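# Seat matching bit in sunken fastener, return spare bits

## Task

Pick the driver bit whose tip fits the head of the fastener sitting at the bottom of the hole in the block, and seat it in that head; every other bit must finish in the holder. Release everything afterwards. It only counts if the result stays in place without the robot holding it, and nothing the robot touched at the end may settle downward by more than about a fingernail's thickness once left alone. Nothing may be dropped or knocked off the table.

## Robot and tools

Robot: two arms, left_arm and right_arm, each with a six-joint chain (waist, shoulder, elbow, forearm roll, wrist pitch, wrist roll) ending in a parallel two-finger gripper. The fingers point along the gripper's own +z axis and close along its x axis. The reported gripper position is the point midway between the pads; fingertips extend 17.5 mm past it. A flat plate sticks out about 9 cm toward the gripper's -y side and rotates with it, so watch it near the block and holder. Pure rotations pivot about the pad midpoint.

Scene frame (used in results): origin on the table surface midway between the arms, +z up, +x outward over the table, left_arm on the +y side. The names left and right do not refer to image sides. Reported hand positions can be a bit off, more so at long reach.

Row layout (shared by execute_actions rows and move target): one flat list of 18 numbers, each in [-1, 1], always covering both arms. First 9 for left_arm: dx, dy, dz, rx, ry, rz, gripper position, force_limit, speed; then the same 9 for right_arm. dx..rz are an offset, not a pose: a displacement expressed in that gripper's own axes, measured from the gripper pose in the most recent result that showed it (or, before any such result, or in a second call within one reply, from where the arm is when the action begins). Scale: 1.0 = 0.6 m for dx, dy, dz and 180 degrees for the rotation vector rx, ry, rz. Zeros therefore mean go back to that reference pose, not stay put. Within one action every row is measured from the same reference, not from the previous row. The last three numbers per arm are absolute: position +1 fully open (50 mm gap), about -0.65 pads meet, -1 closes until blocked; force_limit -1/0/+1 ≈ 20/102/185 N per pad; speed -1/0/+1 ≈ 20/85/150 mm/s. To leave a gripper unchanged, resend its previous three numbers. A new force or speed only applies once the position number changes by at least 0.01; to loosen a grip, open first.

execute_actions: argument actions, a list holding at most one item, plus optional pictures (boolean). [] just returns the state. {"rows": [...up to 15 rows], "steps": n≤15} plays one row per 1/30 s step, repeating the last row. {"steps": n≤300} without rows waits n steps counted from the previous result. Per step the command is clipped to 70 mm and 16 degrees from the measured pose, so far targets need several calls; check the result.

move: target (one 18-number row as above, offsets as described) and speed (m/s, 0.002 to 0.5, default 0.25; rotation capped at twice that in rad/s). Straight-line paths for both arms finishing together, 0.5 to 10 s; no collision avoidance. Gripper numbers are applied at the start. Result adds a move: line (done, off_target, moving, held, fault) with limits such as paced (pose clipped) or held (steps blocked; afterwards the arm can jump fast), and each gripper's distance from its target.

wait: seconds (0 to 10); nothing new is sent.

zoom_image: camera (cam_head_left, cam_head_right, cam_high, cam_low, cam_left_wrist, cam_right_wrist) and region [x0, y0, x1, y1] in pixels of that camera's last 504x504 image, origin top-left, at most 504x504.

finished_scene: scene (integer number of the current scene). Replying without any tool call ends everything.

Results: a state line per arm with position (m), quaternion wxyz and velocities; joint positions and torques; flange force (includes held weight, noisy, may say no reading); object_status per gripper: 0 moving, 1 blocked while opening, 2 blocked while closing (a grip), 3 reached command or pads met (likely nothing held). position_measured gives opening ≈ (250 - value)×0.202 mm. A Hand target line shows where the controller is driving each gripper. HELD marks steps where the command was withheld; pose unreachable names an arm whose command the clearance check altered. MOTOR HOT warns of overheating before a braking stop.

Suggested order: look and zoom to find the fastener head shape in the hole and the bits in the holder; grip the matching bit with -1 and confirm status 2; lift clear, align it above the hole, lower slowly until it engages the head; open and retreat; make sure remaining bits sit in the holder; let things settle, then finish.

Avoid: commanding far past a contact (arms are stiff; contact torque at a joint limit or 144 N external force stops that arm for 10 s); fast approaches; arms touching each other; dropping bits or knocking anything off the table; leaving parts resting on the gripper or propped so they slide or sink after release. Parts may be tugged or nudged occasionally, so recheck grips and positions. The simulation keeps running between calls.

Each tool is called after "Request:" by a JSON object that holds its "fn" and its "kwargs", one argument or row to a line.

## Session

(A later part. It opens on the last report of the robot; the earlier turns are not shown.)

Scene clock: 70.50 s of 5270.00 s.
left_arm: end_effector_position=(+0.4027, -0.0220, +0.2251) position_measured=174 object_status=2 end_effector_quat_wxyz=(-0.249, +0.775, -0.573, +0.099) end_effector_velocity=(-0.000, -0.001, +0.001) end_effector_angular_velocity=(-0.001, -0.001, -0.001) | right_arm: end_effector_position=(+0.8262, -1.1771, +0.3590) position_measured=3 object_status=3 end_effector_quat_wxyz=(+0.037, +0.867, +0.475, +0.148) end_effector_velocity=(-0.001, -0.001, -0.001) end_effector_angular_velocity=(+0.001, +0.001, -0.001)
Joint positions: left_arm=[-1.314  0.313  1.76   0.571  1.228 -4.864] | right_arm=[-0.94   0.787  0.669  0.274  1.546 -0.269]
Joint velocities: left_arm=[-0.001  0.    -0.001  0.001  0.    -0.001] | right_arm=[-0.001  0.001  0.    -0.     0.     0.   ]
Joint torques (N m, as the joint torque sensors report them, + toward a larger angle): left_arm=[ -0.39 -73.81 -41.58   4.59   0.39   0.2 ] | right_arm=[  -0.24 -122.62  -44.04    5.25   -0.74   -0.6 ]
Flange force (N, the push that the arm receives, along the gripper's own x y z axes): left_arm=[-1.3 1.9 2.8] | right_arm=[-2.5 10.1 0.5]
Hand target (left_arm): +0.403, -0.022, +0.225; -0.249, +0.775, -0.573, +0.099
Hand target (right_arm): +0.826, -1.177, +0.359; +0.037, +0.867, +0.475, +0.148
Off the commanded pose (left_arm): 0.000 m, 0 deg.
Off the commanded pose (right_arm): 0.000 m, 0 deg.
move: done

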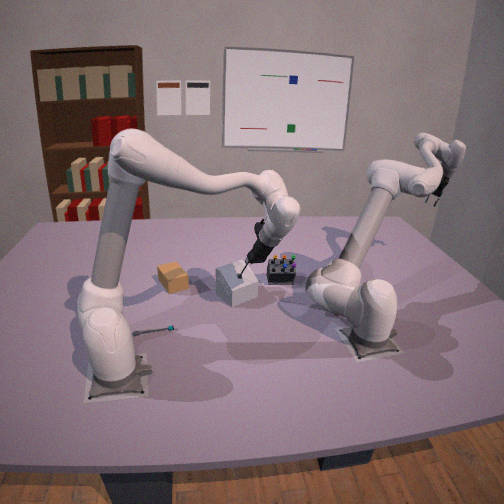

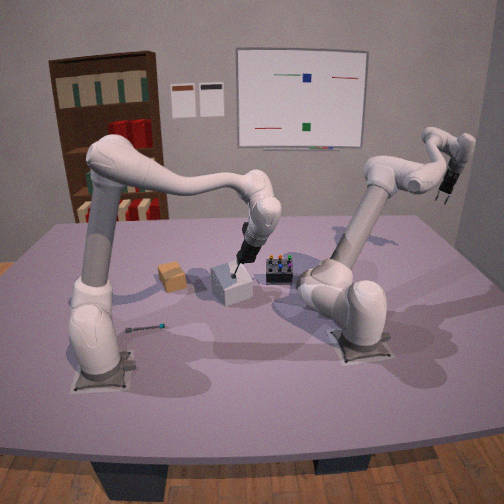

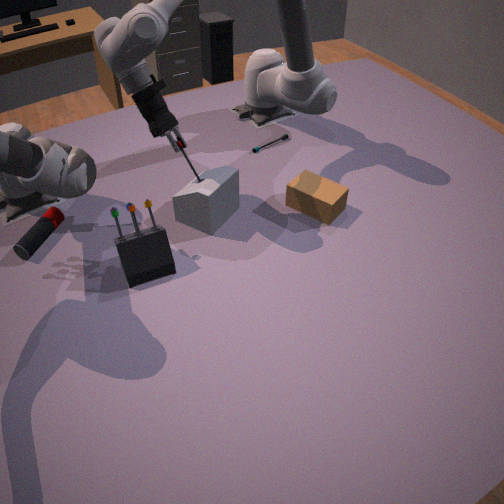

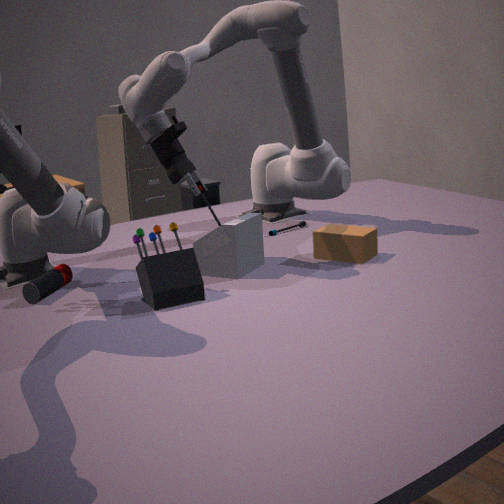

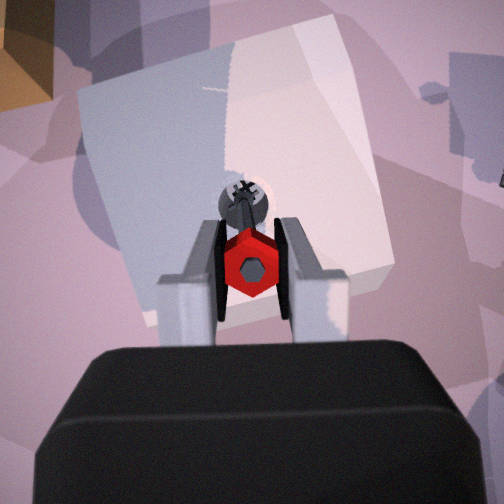

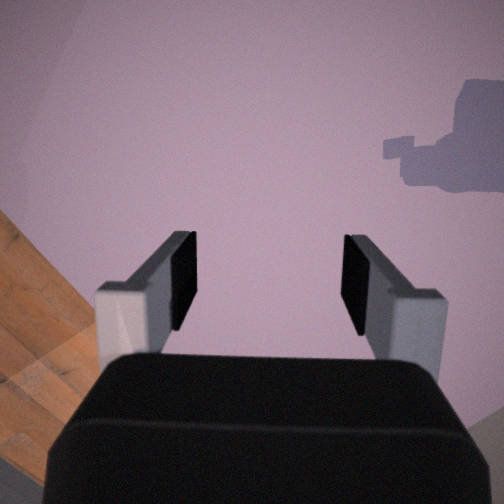

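Request:
{"fn": "move", "kwargs": {
  "target": [0.0015,-0.002,0.045,0,0,0,-1,-0.6,-0.5,0,0,0,0,0,0,1,0,0],
  "speed": 0.02
}}

Request:
{"fn": "zoom_image", "kwargs": {
  "camera": "cam_left_wrist",
  "region": [215,170,275,230]
}}

Scene clock: 75.00 s of 5270.00 s.
left_arm: end_effector_position=(+0.4159, -0.0153, +0.2024) position_measured=174 object_status=2 end_effector_quat_wxyz=(-0.249, +0.775, -0.573, +0.099) end_effector_velocity=(-0.000, -0.000, -0.000) end_effector_angular_velocity=(+0.000, -0.000, +0.000) | right_arm: end_effector_position=(+0.8262, -1.1771, +0.3590) position_measured=3 object_status=3 end_effector_quat_wxyz=(+0.037, +0.867, +0.475, +0.148) end_effector_velocity=(+0.002, +0.002, +0.000) end_effector_angular_velocity=(+0.001, -0.001, +0.003)
Joint positions: left_arm=[-1.292  0.331  1.782  0.584  1.185 -4.87 ] | right_arm=[-0.94   0.787  0.669  0.274  1.546 -0.269]
Joint velocities: left_arm=[-0.001  0.     0.     0.     0.    -0.001] | right_arm=[ 0.002  0.    -0.001  0.001  0.    -0.   ]
Joint torques (N m, as the joint torque sensors report them, + toward a larger angle): left_arm=[  1.91 -73.63 -40.16   4.42   0.43   0.21] | right_arm=[  -1.25 -119.94  -44.18    5.5    -0.64   -0.44]
Flange force (N, the push that the arm receives, along the gripper's own x y z axes): left_arm=[-1.8 4.3 0.2] | right_arm=[1.6 2.3 0.8]
Hand target (left_arm): +0.416, -0.015, +0.202; -0.249, +0.775, -0.573, +0.099
Hand target (right_arm): +0.826, -1.177, +0.359; +0.037, +0.867, +0.475, +0.148
Off the commanded pose (left_arm): 0.000 m, 0 deg.
Off the commanded pose (right_arm): 0.000 m, 0 deg.
move: done

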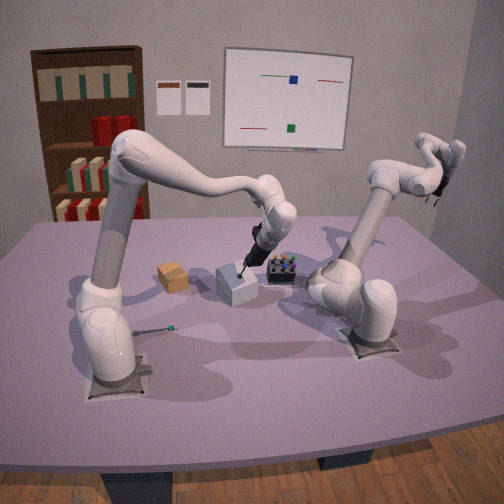

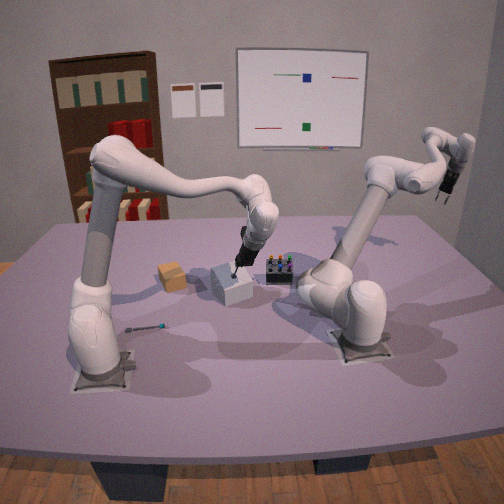

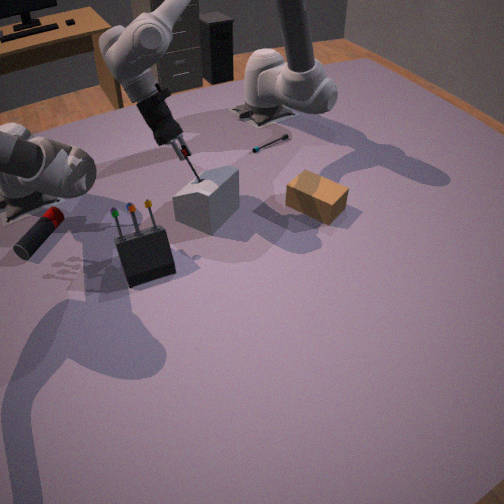

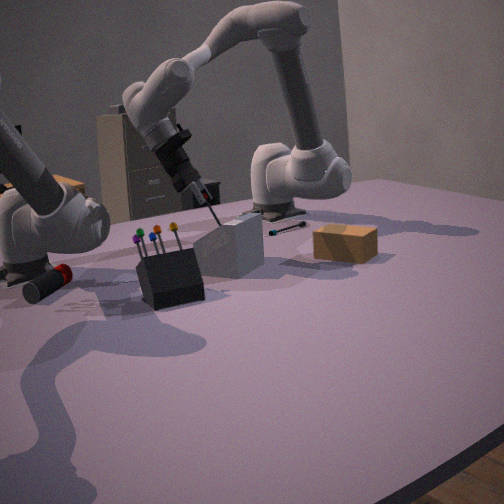

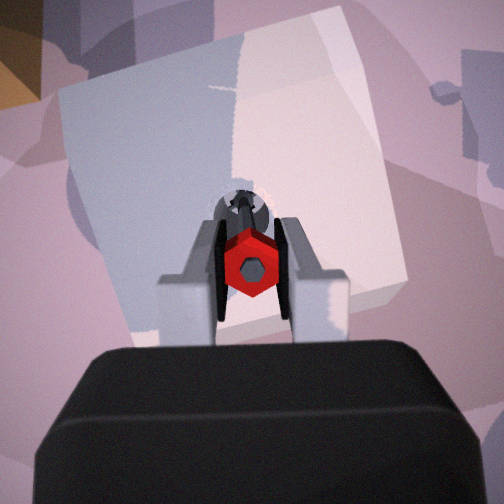

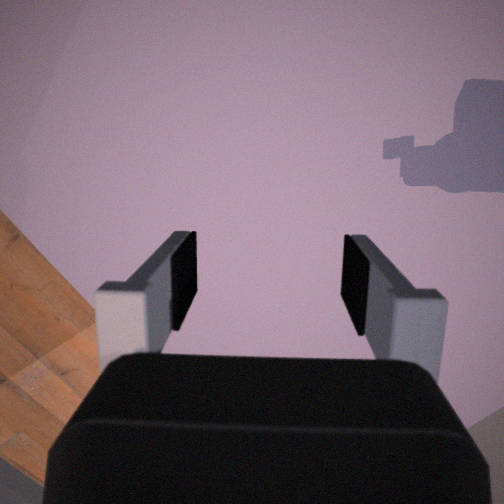

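Region (215, 170, 275, 230) of cam_left_wrist's 504x504 image, scaled by 8.400, with more detail than that image has.

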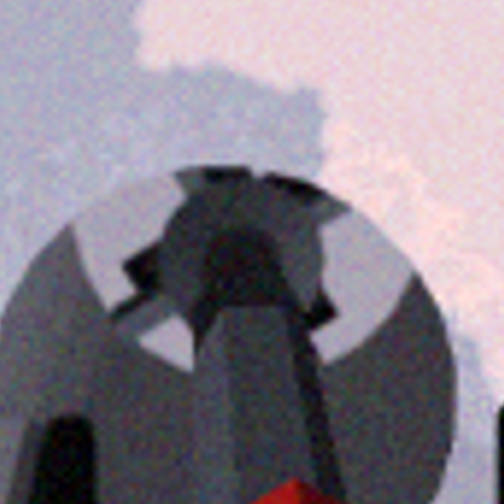

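Request:
{"fn": "move", "kwargs": {
  "target": [0,0,0.015,0,0,0,-1,-0.6,-0.5,0,0,0,0,0,0,1,0,0],
  "speed": 0.008
}}

Request:
{"fn": "zoom_image", "kwargs": {
  "camera": "cam_left_wrist",
  "region": [215,170,275,230]
}}

Scene clock: 79.23 s of 5270.00 s.
left_arm: end_effector_position=(+0.4198, -0.0129, +0.1947) position_measured=174 object_status=2 end_effector_quat_wxyz=(-0.249, +0.775, -0.573, +0.099) end_effector_velocity=(+0.000, -0.000, +0.001) end_effector_angular_velocity=(-0.003, -0.000, +0.001) | right_arm: end_effector_position=(+0.8262, -1.1771, +0.3590) position_measured=3 object_status=3 end_effector_quat_wxyz=(+0.037, +0.867, +0.475, +0.148) end_effector_velocity=(+0.000, +0.000, +0.001) end_effector_angular_velocity=(-0.000, -0.001, +0.000)
Joint positions: left_arm=[-1.286  0.337  1.789  0.589  1.17  -4.873] | right_arm=[-0.94   0.787  0.669  0.274  1.546 -0.269]
Joint velocities: left_arm=[ 0.001 -0.001 -0.001 -0.001 -0.001 -0.001] | right_arm=[ 0.    -0.001 -0.001  0.001  0.    -0.   ]
Joint torques (N m, as the joint torque sensors report them, + toward a larger angle): left_arm=[  0.93 -73.4  -40.51   4.17   0.3   -0.19] | right_arm=[  -0.14 -121.53  -43.56    5.17   -0.66   -0.48]
Flange force (N, the push that the arm receives, along the gripper's own x y z axes): left_arm=[-3.6 2.7 0.9] | right_arm=[-1.4 9.0 -0.7]
Hand target (left_arm): +0.420, -0.013, +0.195; -0.249, +0.775, -0.573, +0.099
Hand target (right_arm): +0.826, -1.177, +0.359; +0.037, +0.867, +0.475, +0.148
Off the commanded pose (left_arm): 0.000 m, 0 deg.
Off the commanded pose (right_arm): 0.000 m, 0 deg.
move: done

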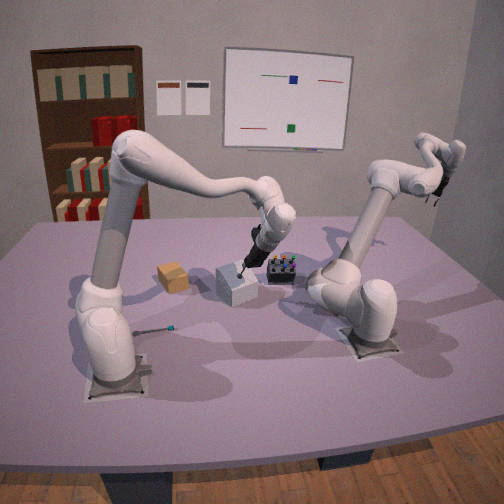

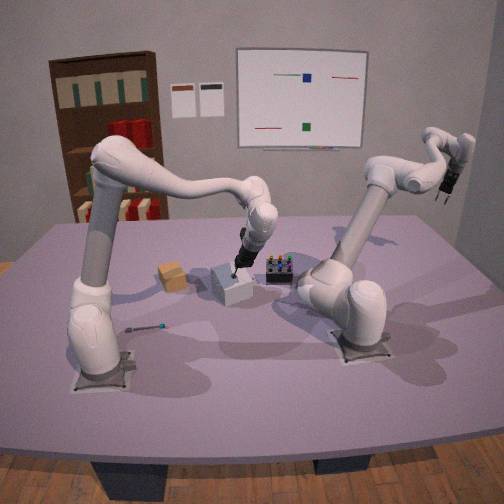

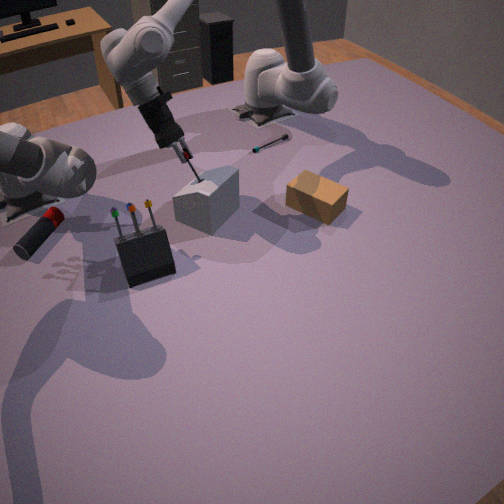

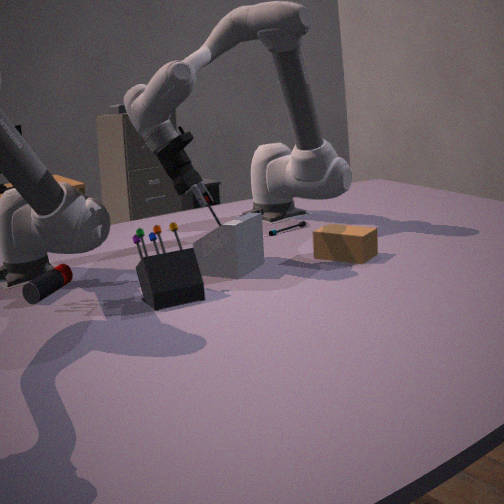

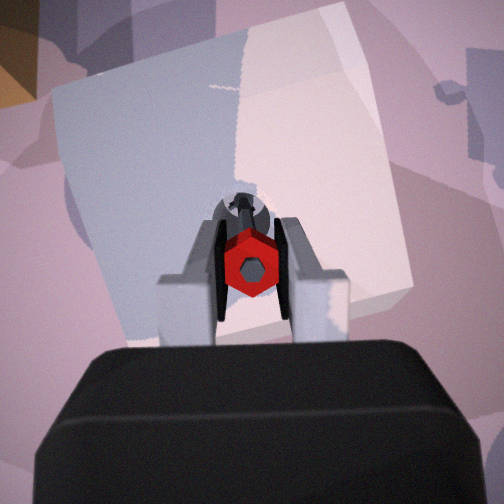

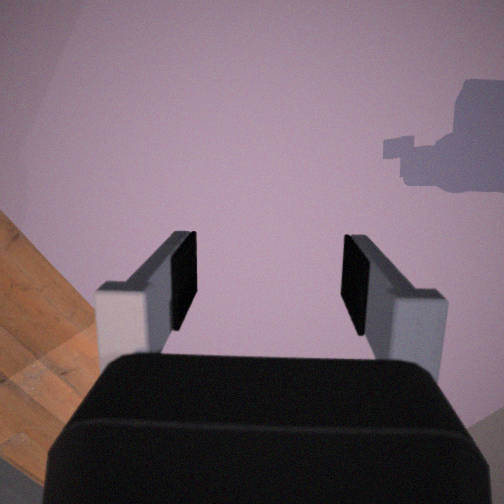

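Region (215, 170, 275, 230) of cam_left_wrist's 504x504 image, scaled by 8.400, with more detail than that image has.

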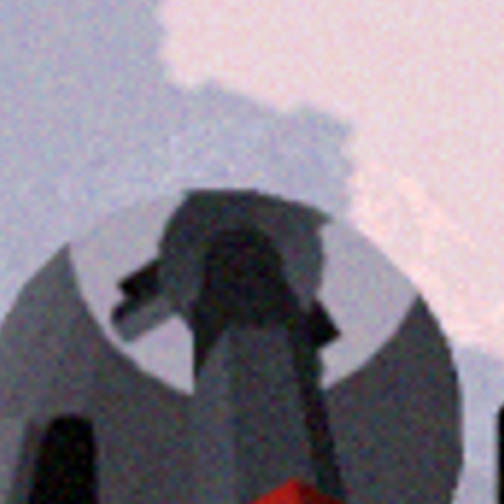

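Shift +x ~0.7 mm, down 5 mm.

Request:
{"fn": "move", "kwargs": {
  "target": [0.0012,0,0.008,0,0,0,-1,-0.6,-0.5,0,0,0,0,0,0,1,0,0],
  "speed": 0.005
}}

Request:
{"fn": "zoom_image", "kwargs": {
  "camera": "cam_left_wrist",
  "region": [215,170,275,230]
}}

Scene clock: 82.67 s of 5270.00 s.
left_arm: end_effector_position=(+0.4222, -0.0122, +0.1905) position_measured=174 object_status=2 end_effector_quat_wxyz=(-0.249, +0.775, -0.573, +0.099) end_effector_velocity=(+0.000, +0.000, +0.001) end_effector_angular_velocity=(-0.000, -0.000, +0.002) | right_arm: end_effector_position=(+0.8262, -1.1771, +0.3590) position_measured=3 object_status=3 end_effector_quat_wxyz=(+0.037, +0.867, +0.475, +0.148) end_effector_velocity=(+0.001, +0.001, -0.001) end_effector_angular_velocity=(+0.001, +0.000, +0.001)
Joint positions: left_arm=[-1.282  0.342  1.792  0.591  1.163 -4.874] | right_arm=[-0.94   0.787  0.669  0.274  1.546 -0.269]
Joint velocities: left_arm=[ 0.001 -0.    -0.001 -0.001  0.001  0.   ] | right_arm=[ 0.001  0.001 -0.     0.001  0.     0.   ]
Joint torques (N m, as the joint torque sensors report them, + toward a larger angle): left_arm=[ -0.07 -73.79 -39.4    4.4    0.64   0.07] | right_arm=[   0.21 -119.82  -43.08    5.16   -0.66   -0.62]
Flange force (N, the push that the arm receives, along the gripper's own x y z axes): left_arm=[-2.5 0.7 0.9] | right_arm=[-0.3 7.5 -0.9]
Hand target (left_arm): +0.422, -0.012, +0.191; -0.249, +0.775, -0.573, +0.099
Hand target (right_arm): +0.826, -1.177, +0.359; +0.037, +0.867, +0.475, +0.148
Off the commanded pose (left_arm): 0.000 m, 0 deg.
Off the commanded pose (right_arm): 0.000 m, 0 deg.
move: done

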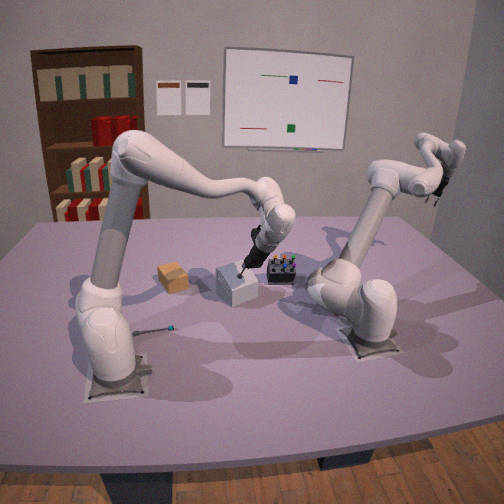

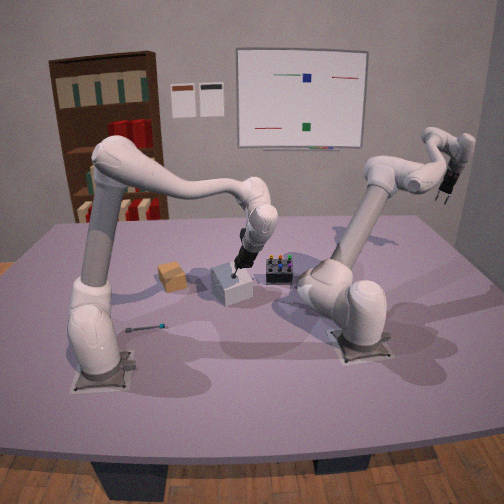

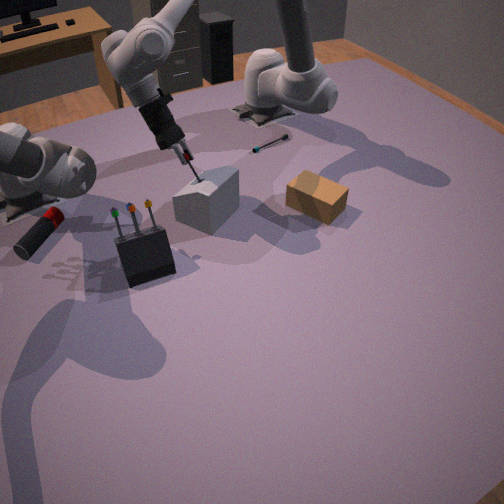

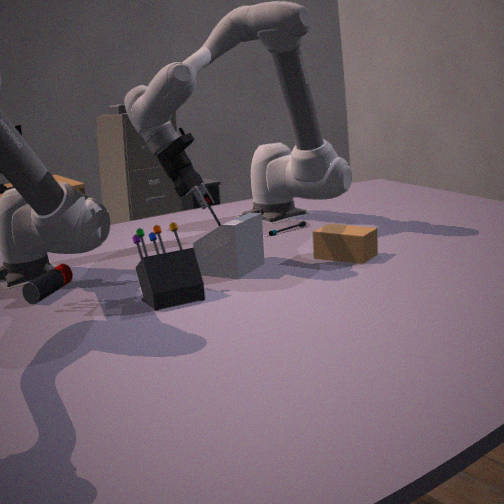

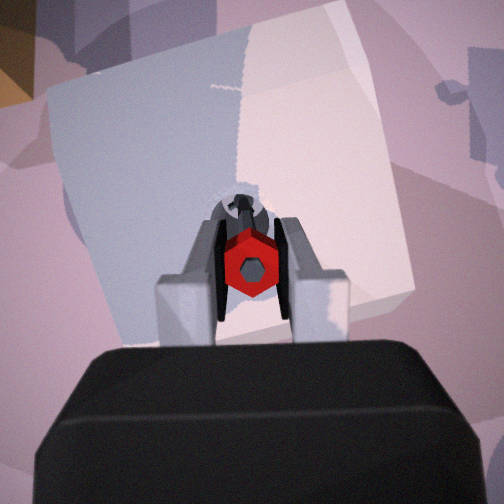

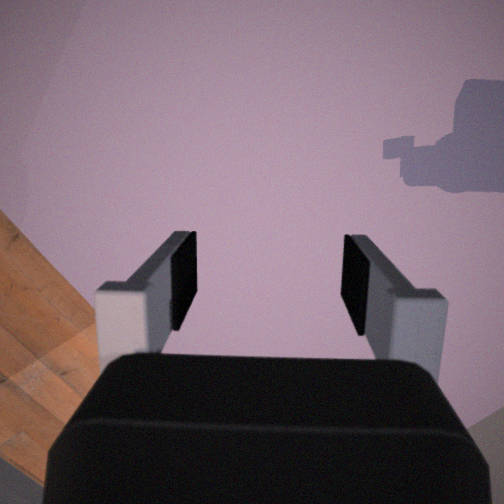

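Region (215, 170, 275, 230) of cam_left_wrist's 504x504 image, scaled by 8.400, with more detail than that image has.

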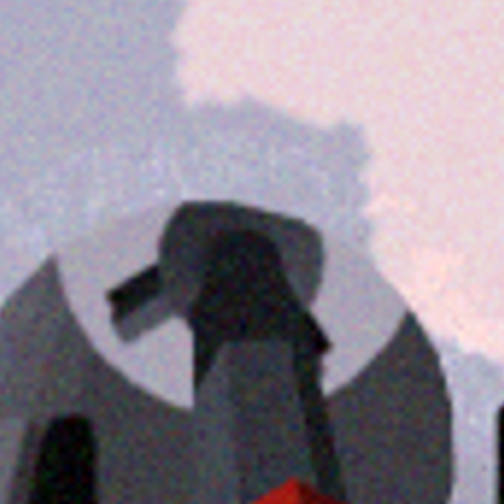

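Request:
{"fn": "move", "kwargs": {
  "target": [0,0,0.003,0,0,0,-1,-0.6,-0.5,0,0,0,0,0,0,1,0,0],
  "speed": 0.004
}}

Scene clock: 92.90 s of 5270.00 s.
left_arm: end_effector_position=(+0.4230, -0.0117, +0.1890) position_measured=174 object_status=2 end_effector_quat_wxyz=(-0.249, +0.775, -0.573, +0.099) end_effector_velocity=(+0.000, -0.001, +0.001) end_effector_angular_velocity=(-0.002, -0.001, -0.001) | right_arm: end_effector_position=(+0.8262, -1.1771, +0.3590) position_measured=3 object_status=3 end_effector_quat_wxyz=(+0.037, +0.867, +0.475, +0.148) end_effector_velocity=(+0.001, +0.001, -0.000) end_effector_angular_velocity=(+0.000, +0.000, +0.002)
Joint positions: left_arm=[-1.281  0.343  1.793  0.592  1.16  -4.875] | right_arm=[-0.94   0.787  0.669  0.274  1.546 -0.269]
Joint velocities: left_arm=[-0.001 -0.001 -0.001  0.    -0.     0.001] | right_arm=[ 0.001  0.    -0.     0.     0.    -0.   ]
Joint torques (N m, as the joint torque sensors report them, + toward a larger angle): left_arm=[ -1.02 -74.47 -40.38   4.3    0.11   0.16] | right_arm=[  -0.44 -122.23  -44.58    5.37   -0.66   -0.74]
Flange force (N, the push that the arm receives, along the gripper's own x y z axes): left_arm=[-3.1 0.7 1.9] | right_arm=[0.1 6.3 1.4]
Hand target (left_arm): +0.423, -0.012, +0.189; -0.249, +0.775, -0.573, +0.099
Hand target (right_arm): +0.826, -1.177, +0.359; +0.037, +0.867, +0.475, +0.148
Off the commanded pose (left_arm): 0.000 m, 0 deg.
Off the commanded pose (right_arm): 0.000 m, 0 deg.
After step 90, 6.53 s passed at rest.
move: done

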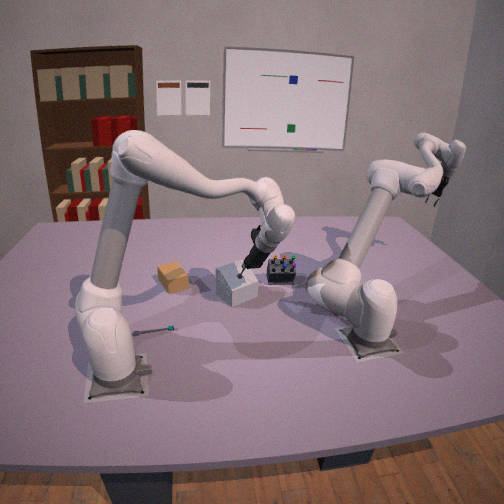

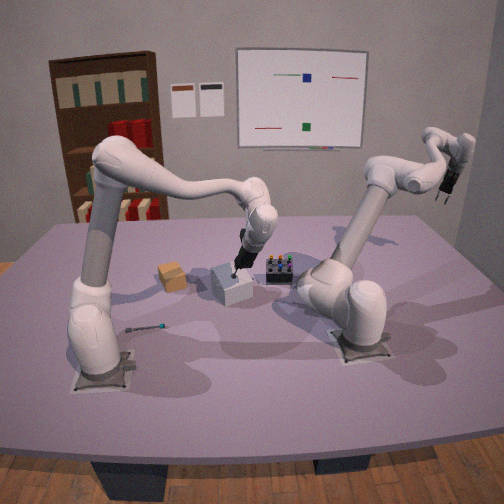

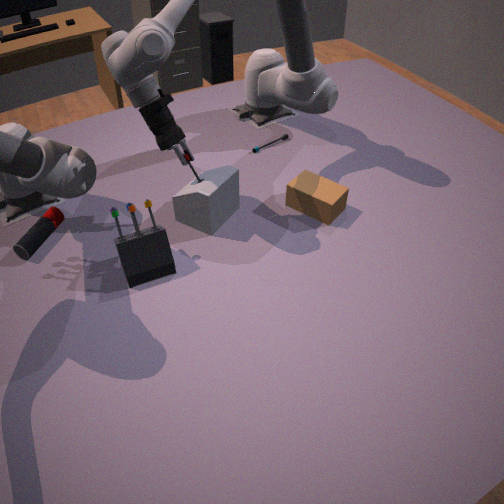

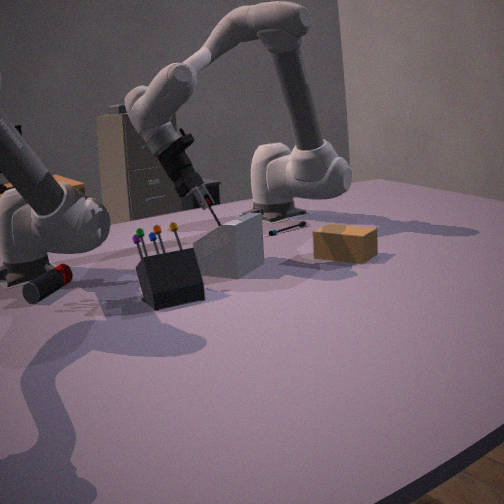

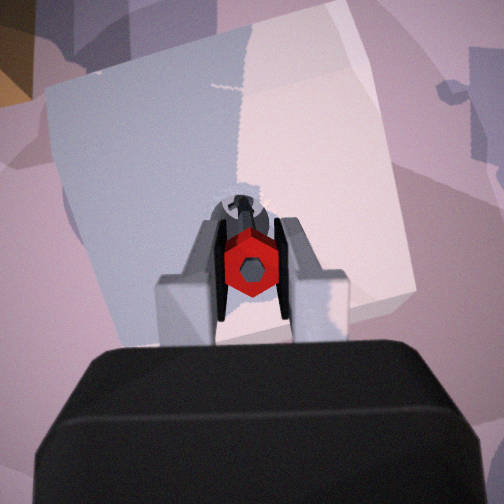

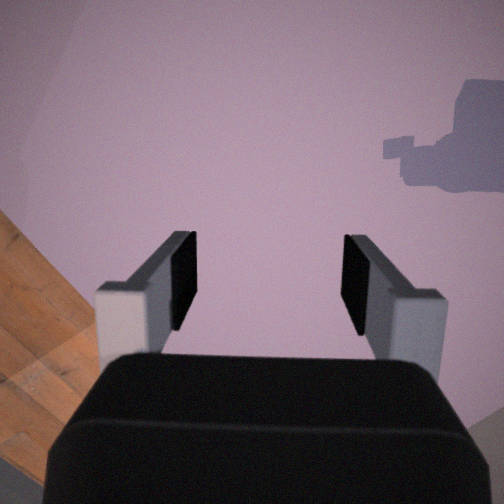

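Request:
{"fn": "move", "kwargs": {
  "target": [0,0,0.003,0,0,0,-1,-0.6,-0.5,0,0,0,0,0,0,1,0,0],
  "speed": 0.004
}}

Request:
{"fn": "zoom_image", "kwargs": {
  "camera": "cam_left_wrist",
  "region": [215,175,275,235]
}}

Scene clock: 100.73 s of 5270.00 s.
left_arm: end_effector_position=(+0.4238, -0.0112, +0.1874) position_measured=174 object_status=2 end_effector_quat_wxyz=(-0.249, +0.775, -0.573, +0.099) end_effector_velocity=(+0.000, +0.001, -0.000) end_effector_angular_velocity=(+0.001, +0.002, +0.000) | right_arm: end_effector_position=(+0.8262, -1.1771, +0.3590) position_measured=3 object_status=3 end_effector_quat_wxyz=(+0.037, +0.867, +0.475, +0.148) end_effector_velocity=(+0.001, +0.001, -0.000) end_effector_angular_velocity=(+0.001, +0.000, +0.001)
Joint positions: left_arm=[-1.279  0.344  1.795  0.593  1.157 -4.876] | right_arm=[-0.94   0.787  0.669  0.274  1.546 -0.269]
Joint velocities: left_arm=[ 0.001 -0.001  0.001 -0.001  0.     0.002] | right_arm=[ 0.001 -0.     0.001  0.    -0.     0.   ]
Joint torques (N m, as the joint torque sensors report them, + toward a larger angle): left_arm=[ -0.9  -75.09 -39.76   4.68   0.06   0.21] | right_arm=[  -1.68 -122.03  -44.05    5.32   -0.47   -0.41]
Flange force (N, the push that the arm receives, along the gripper's own x y z axes): left_arm=[-1.7 0.6 1.9] | right_arm=[0.6 7.8 1.4]
Hand target (left_arm): +0.424, -0.011, +0.187; -0.249, +0.775, -0.573, +0.099
Hand target (right_arm): +0.826, -1.177, +0.359; +0.037, +0.867, +0.475, +0.148
Off the commanded pose (left_arm): 0.000 m, 0 deg.
Off the commanded pose (right_arm): 0.000 m, 0 deg.
After step 90, 4.13 s passed at rest.
move: done

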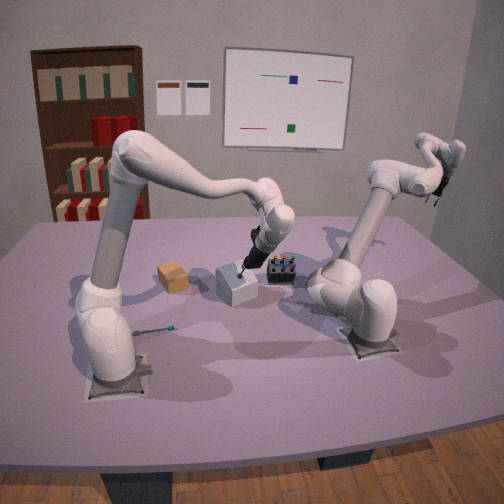

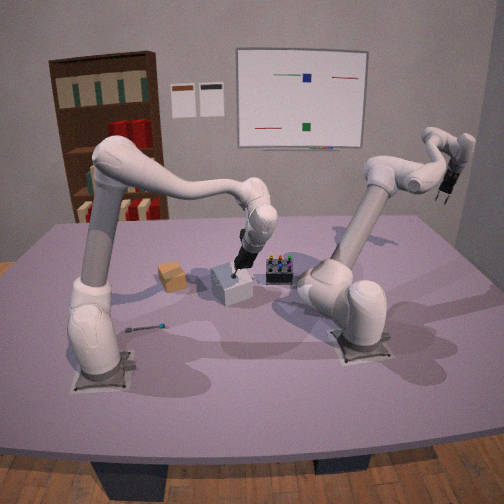

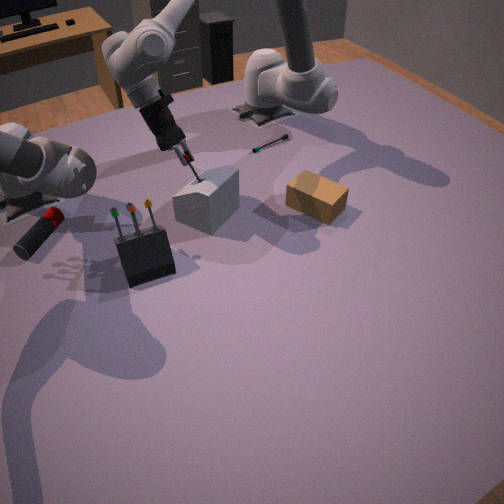

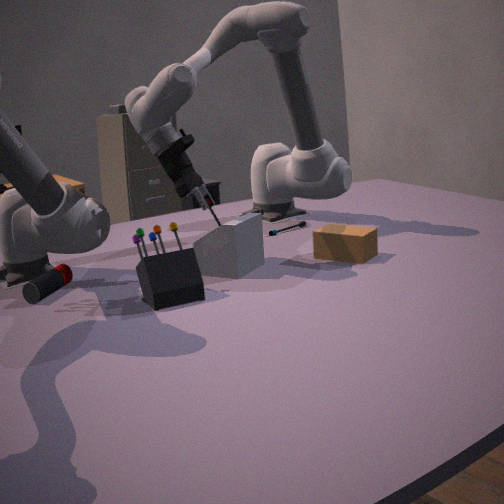

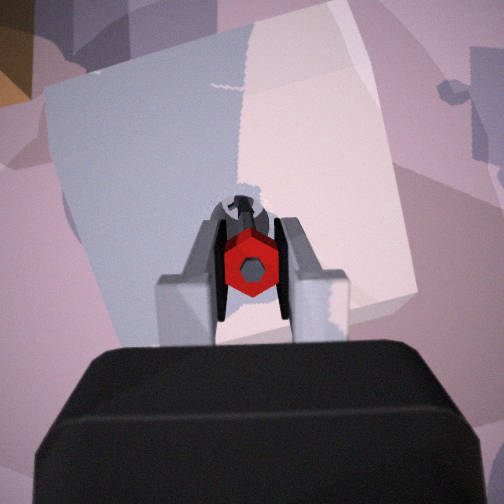

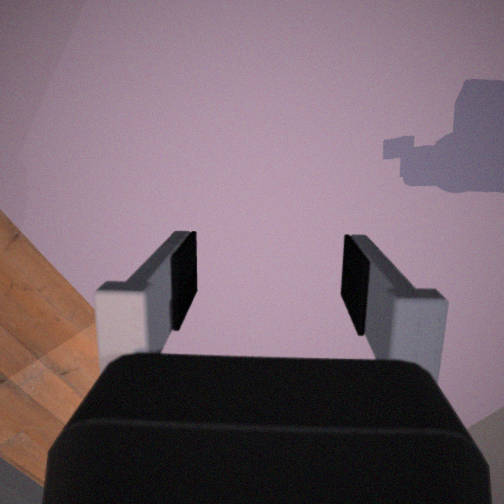

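Region (215, 175, 275, 235) of cam_left_wrist's 504x504 image, scaled by 8.400, with more detail than that image has.

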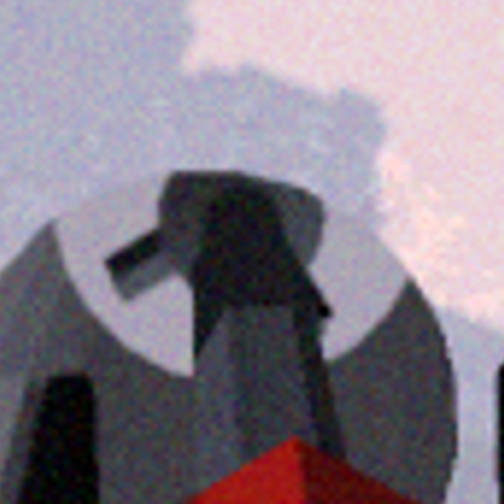

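Request:
{"fn": "move", "kwargs": {
  "target": [0,0,0.003,0,0,0,-1,-0.6,-0.5,0,0,0,0,0,0,1,0,0],
  "speed": 0.004
}}

Request:
{"fn": "zoom_image", "kwargs": {
  "camera": "cam_left_wrist",
  "region": [215,175,275,235]
}}

Scene clock: 107.13 s of 5270.00 s.
left_arm: end_effector_position=(+0.4245, -0.0108, +0.1859) position_measured=174 object_status=2 end_effector_quat_wxyz=(-0.249, +0.775, -0.573, +0.099) end_effector_velocity=(-0.001, -0.001, +0.000) end_effector_angular_velocity=(-0.000, -0.000, -0.001) | right_arm: end_effector_position=(+0.8262, -1.1771, +0.3590) position_measured=3 object_status=3 end_effector_quat_wxyz=(+0.037, +0.867, +0.475, +0.148) end_effector_velocity=(+0.001, +0.001, +0.000) end_effector_angular_velocity=(-0.000, -0.000, +0.001)
Joint positions: left_arm=[-1.278  0.346  1.796  0.594  1.154 -4.876] | right_arm=[-0.94   0.787  0.669  0.274  1.546 -0.269]
Joint velocities: left_arm=[-0.001 -0.    -0.    -0.     0.    -0.001] | right_arm=[ 0.002 -0.     0.     0.     0.     0.   ]
Joint torques (N m, as the joint torque sensors report them, + toward a larger angle): left_arm=[  1.41 -73.33 -38.93   4.21   0.33   0.21] | right_arm=[  -0.68 -122.03  -44.3     5.32   -0.56   -0.62]
Flange force (N, the push that the arm receives, along the gripper's own x y z axes): left_arm=[-2.1 2.8 -1.1] | right_arm=[-0.1 6.7 1.1]
Hand target (left_arm): +0.425, -0.011, +0.186; -0.249, +0.775, -0.573, +0.099
Hand target (right_arm): +0.826, -1.177, +0.359; +0.037, +0.867, +0.475, +0.148
Off the commanded pose (left_arm): 0.000 m, 0 deg.
Off the commanded pose (right_arm): 0.000 m, 0 deg.
After step 90, 2.70 s passed at rest.
move: done

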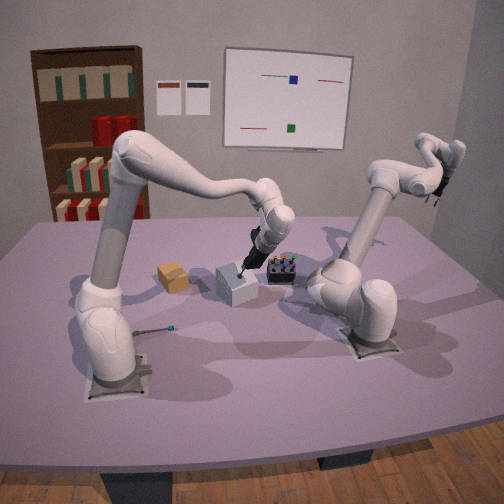

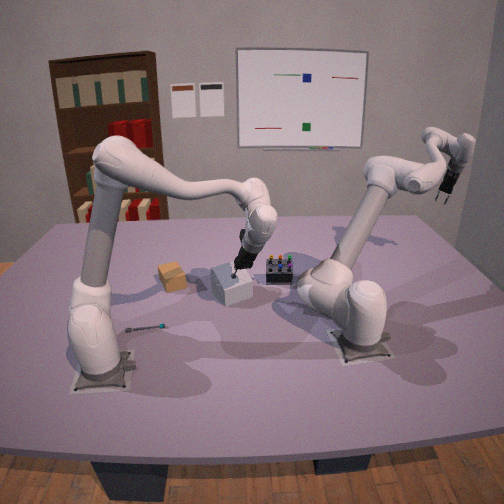

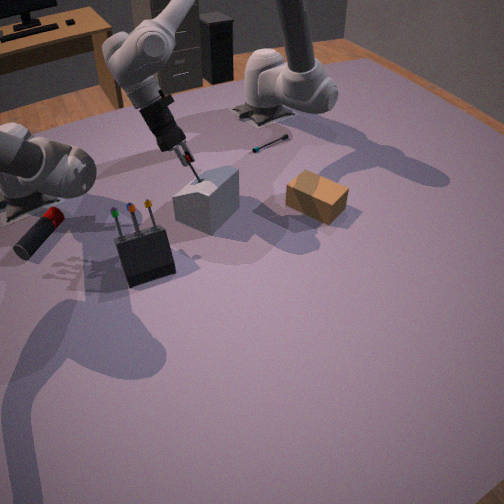

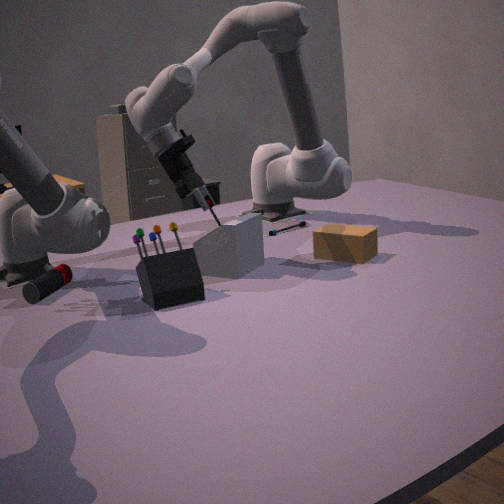

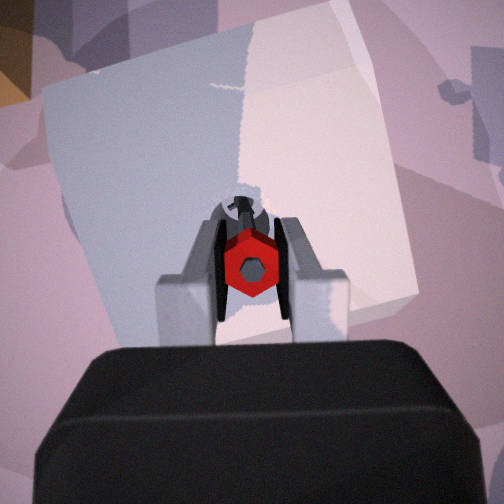

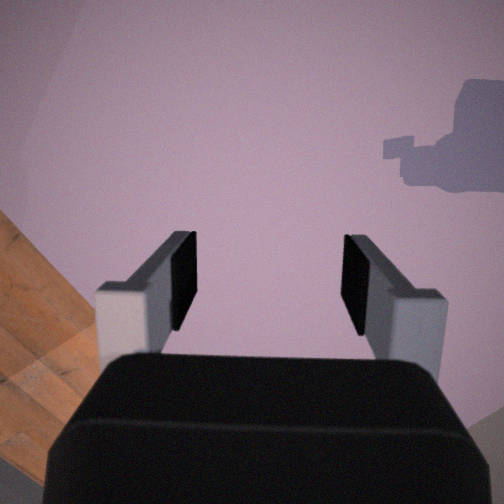

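Region (215, 175, 275, 235) of cam_left_wrist's 504x504 image, scaled by 8.400, with more detail than that image has.

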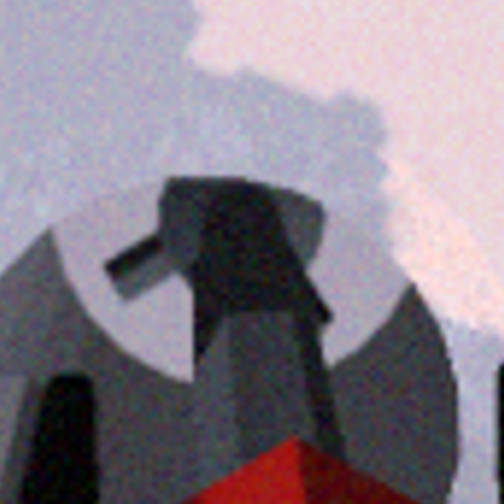

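Blade appears to be sinking in (black band shrinking).

Request:
{"fn": "move", "kwargs": {
  "target": [0,0,0.002,0,0,0,-1,-0.6,-0.5,0,0,0,0,0,0,1,0,0],
  "speed": 0.003
}}

Request:
{"fn": "zoom_image", "kwargs": {
  "camera": "cam_left_wrist",
  "region": [215,175,275,235]
}}

Scene clock: 110.23 s of 5270.00 s.
left_arm: end_effector_position=(+0.4251, -0.0104, +0.1848) position_measured=174 object_status=2 end_effector_quat_wxyz=(-0.249, +0.775, -0.573, +0.099) end_effector_velocity=(-0.001, -0.001, -0.000) end_effector_angular_velocity=(-0.001, -0.000, -0.001) | right_arm: end_effector_position=(+0.8262, -1.1771, +0.3590) position_measured=3 object_status=3 end_effector_quat_wxyz=(+0.037, +0.867, +0.475, +0.148) end_effector_velocity=(-0.000, -0.001, +0.000) end_effector_angular_velocity=(-0.002, -0.000, -0.001)
Joint positions: left_arm=[-1.277  0.346  1.797  0.595  1.152 -4.877] | right_arm=[-0.94   0.787  0.669  0.274  1.546 -0.269]
Joint velocities: left_arm=[-0.002  0.001 -0.001 -0.    -0.    -0.001] | right_arm=[-0.001 -0.    -0.001 -0.001 -0.001 -0.   ]
Joint torques (N m, as the joint torque sensors report them, + toward a larger angle): left_arm=[  1.26 -73.5  -38.67   4.5    0.29   0.01] | right_arm=[   0.02 -121.72  -44.65    5.31   -0.45   -0.48]
Flange force (N, the push that the arm receives, along the gripper's own x y z axes): left_arm=[-1.3 2.2 -1.5] | right_arm=[-0.8 3.6 1.5]
Hand target (left_arm): +0.425, -0.010, +0.185; -0.249, +0.775, -0.573, +0.099
Hand target (right_arm): +0.826, -1.177, +0.359; +0.037, +0.867, +0.475, +0.148
Off the commanded pose (left_arm): 0.000 m, 0 deg.
Off the commanded pose (right_arm): 0.000 m, 0 deg.
move: done

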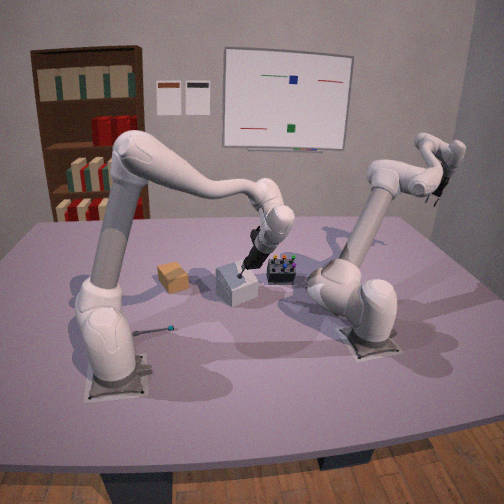

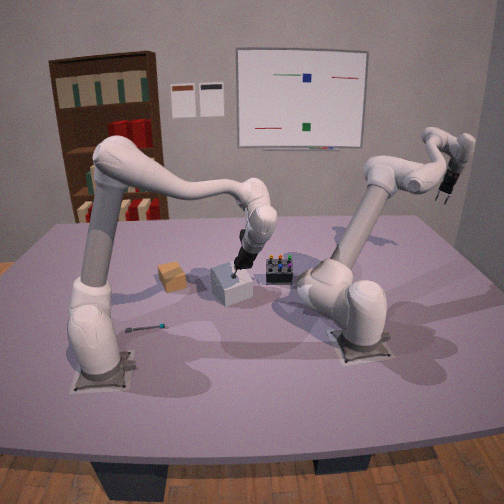

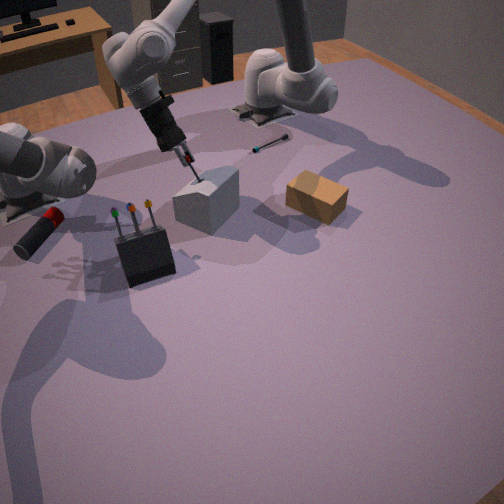

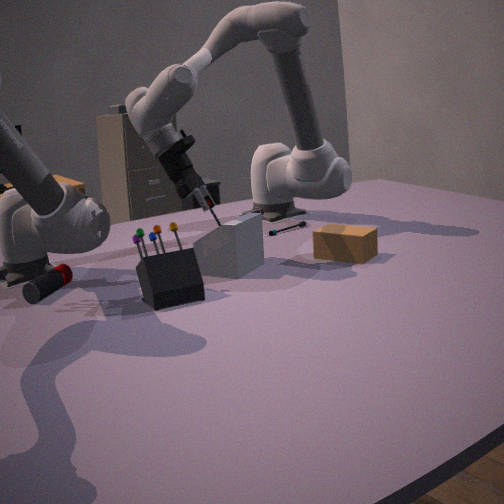

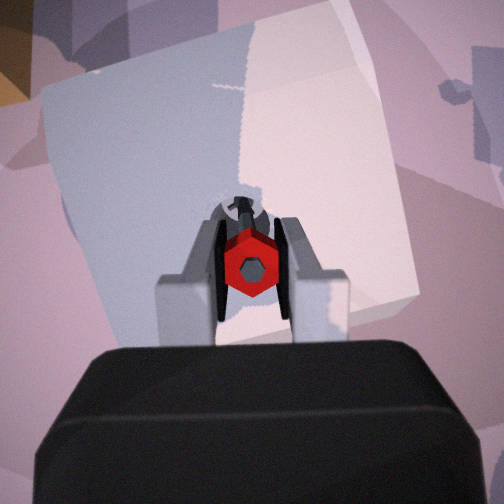

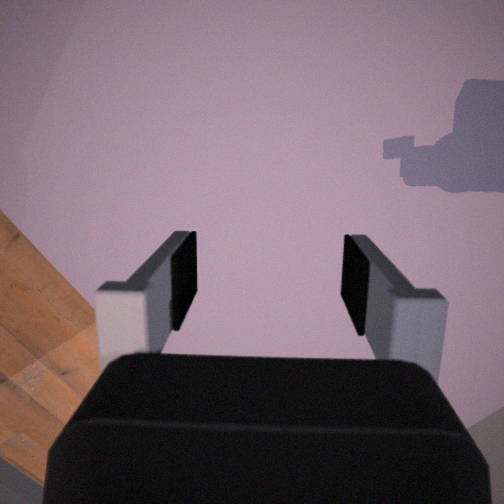

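Region (215, 175, 275, 235) of cam_left_wrist's 504x504 image, scaled by 8.400, with more detail than that image has.

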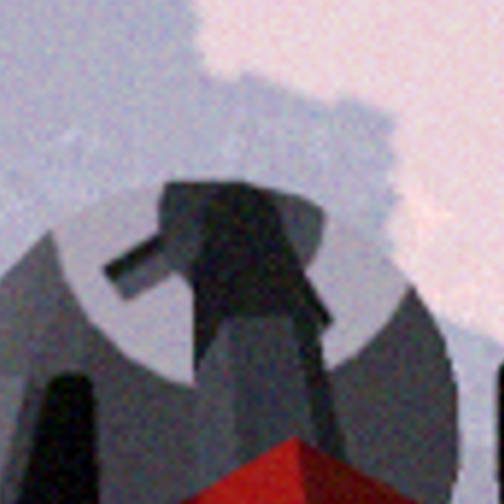

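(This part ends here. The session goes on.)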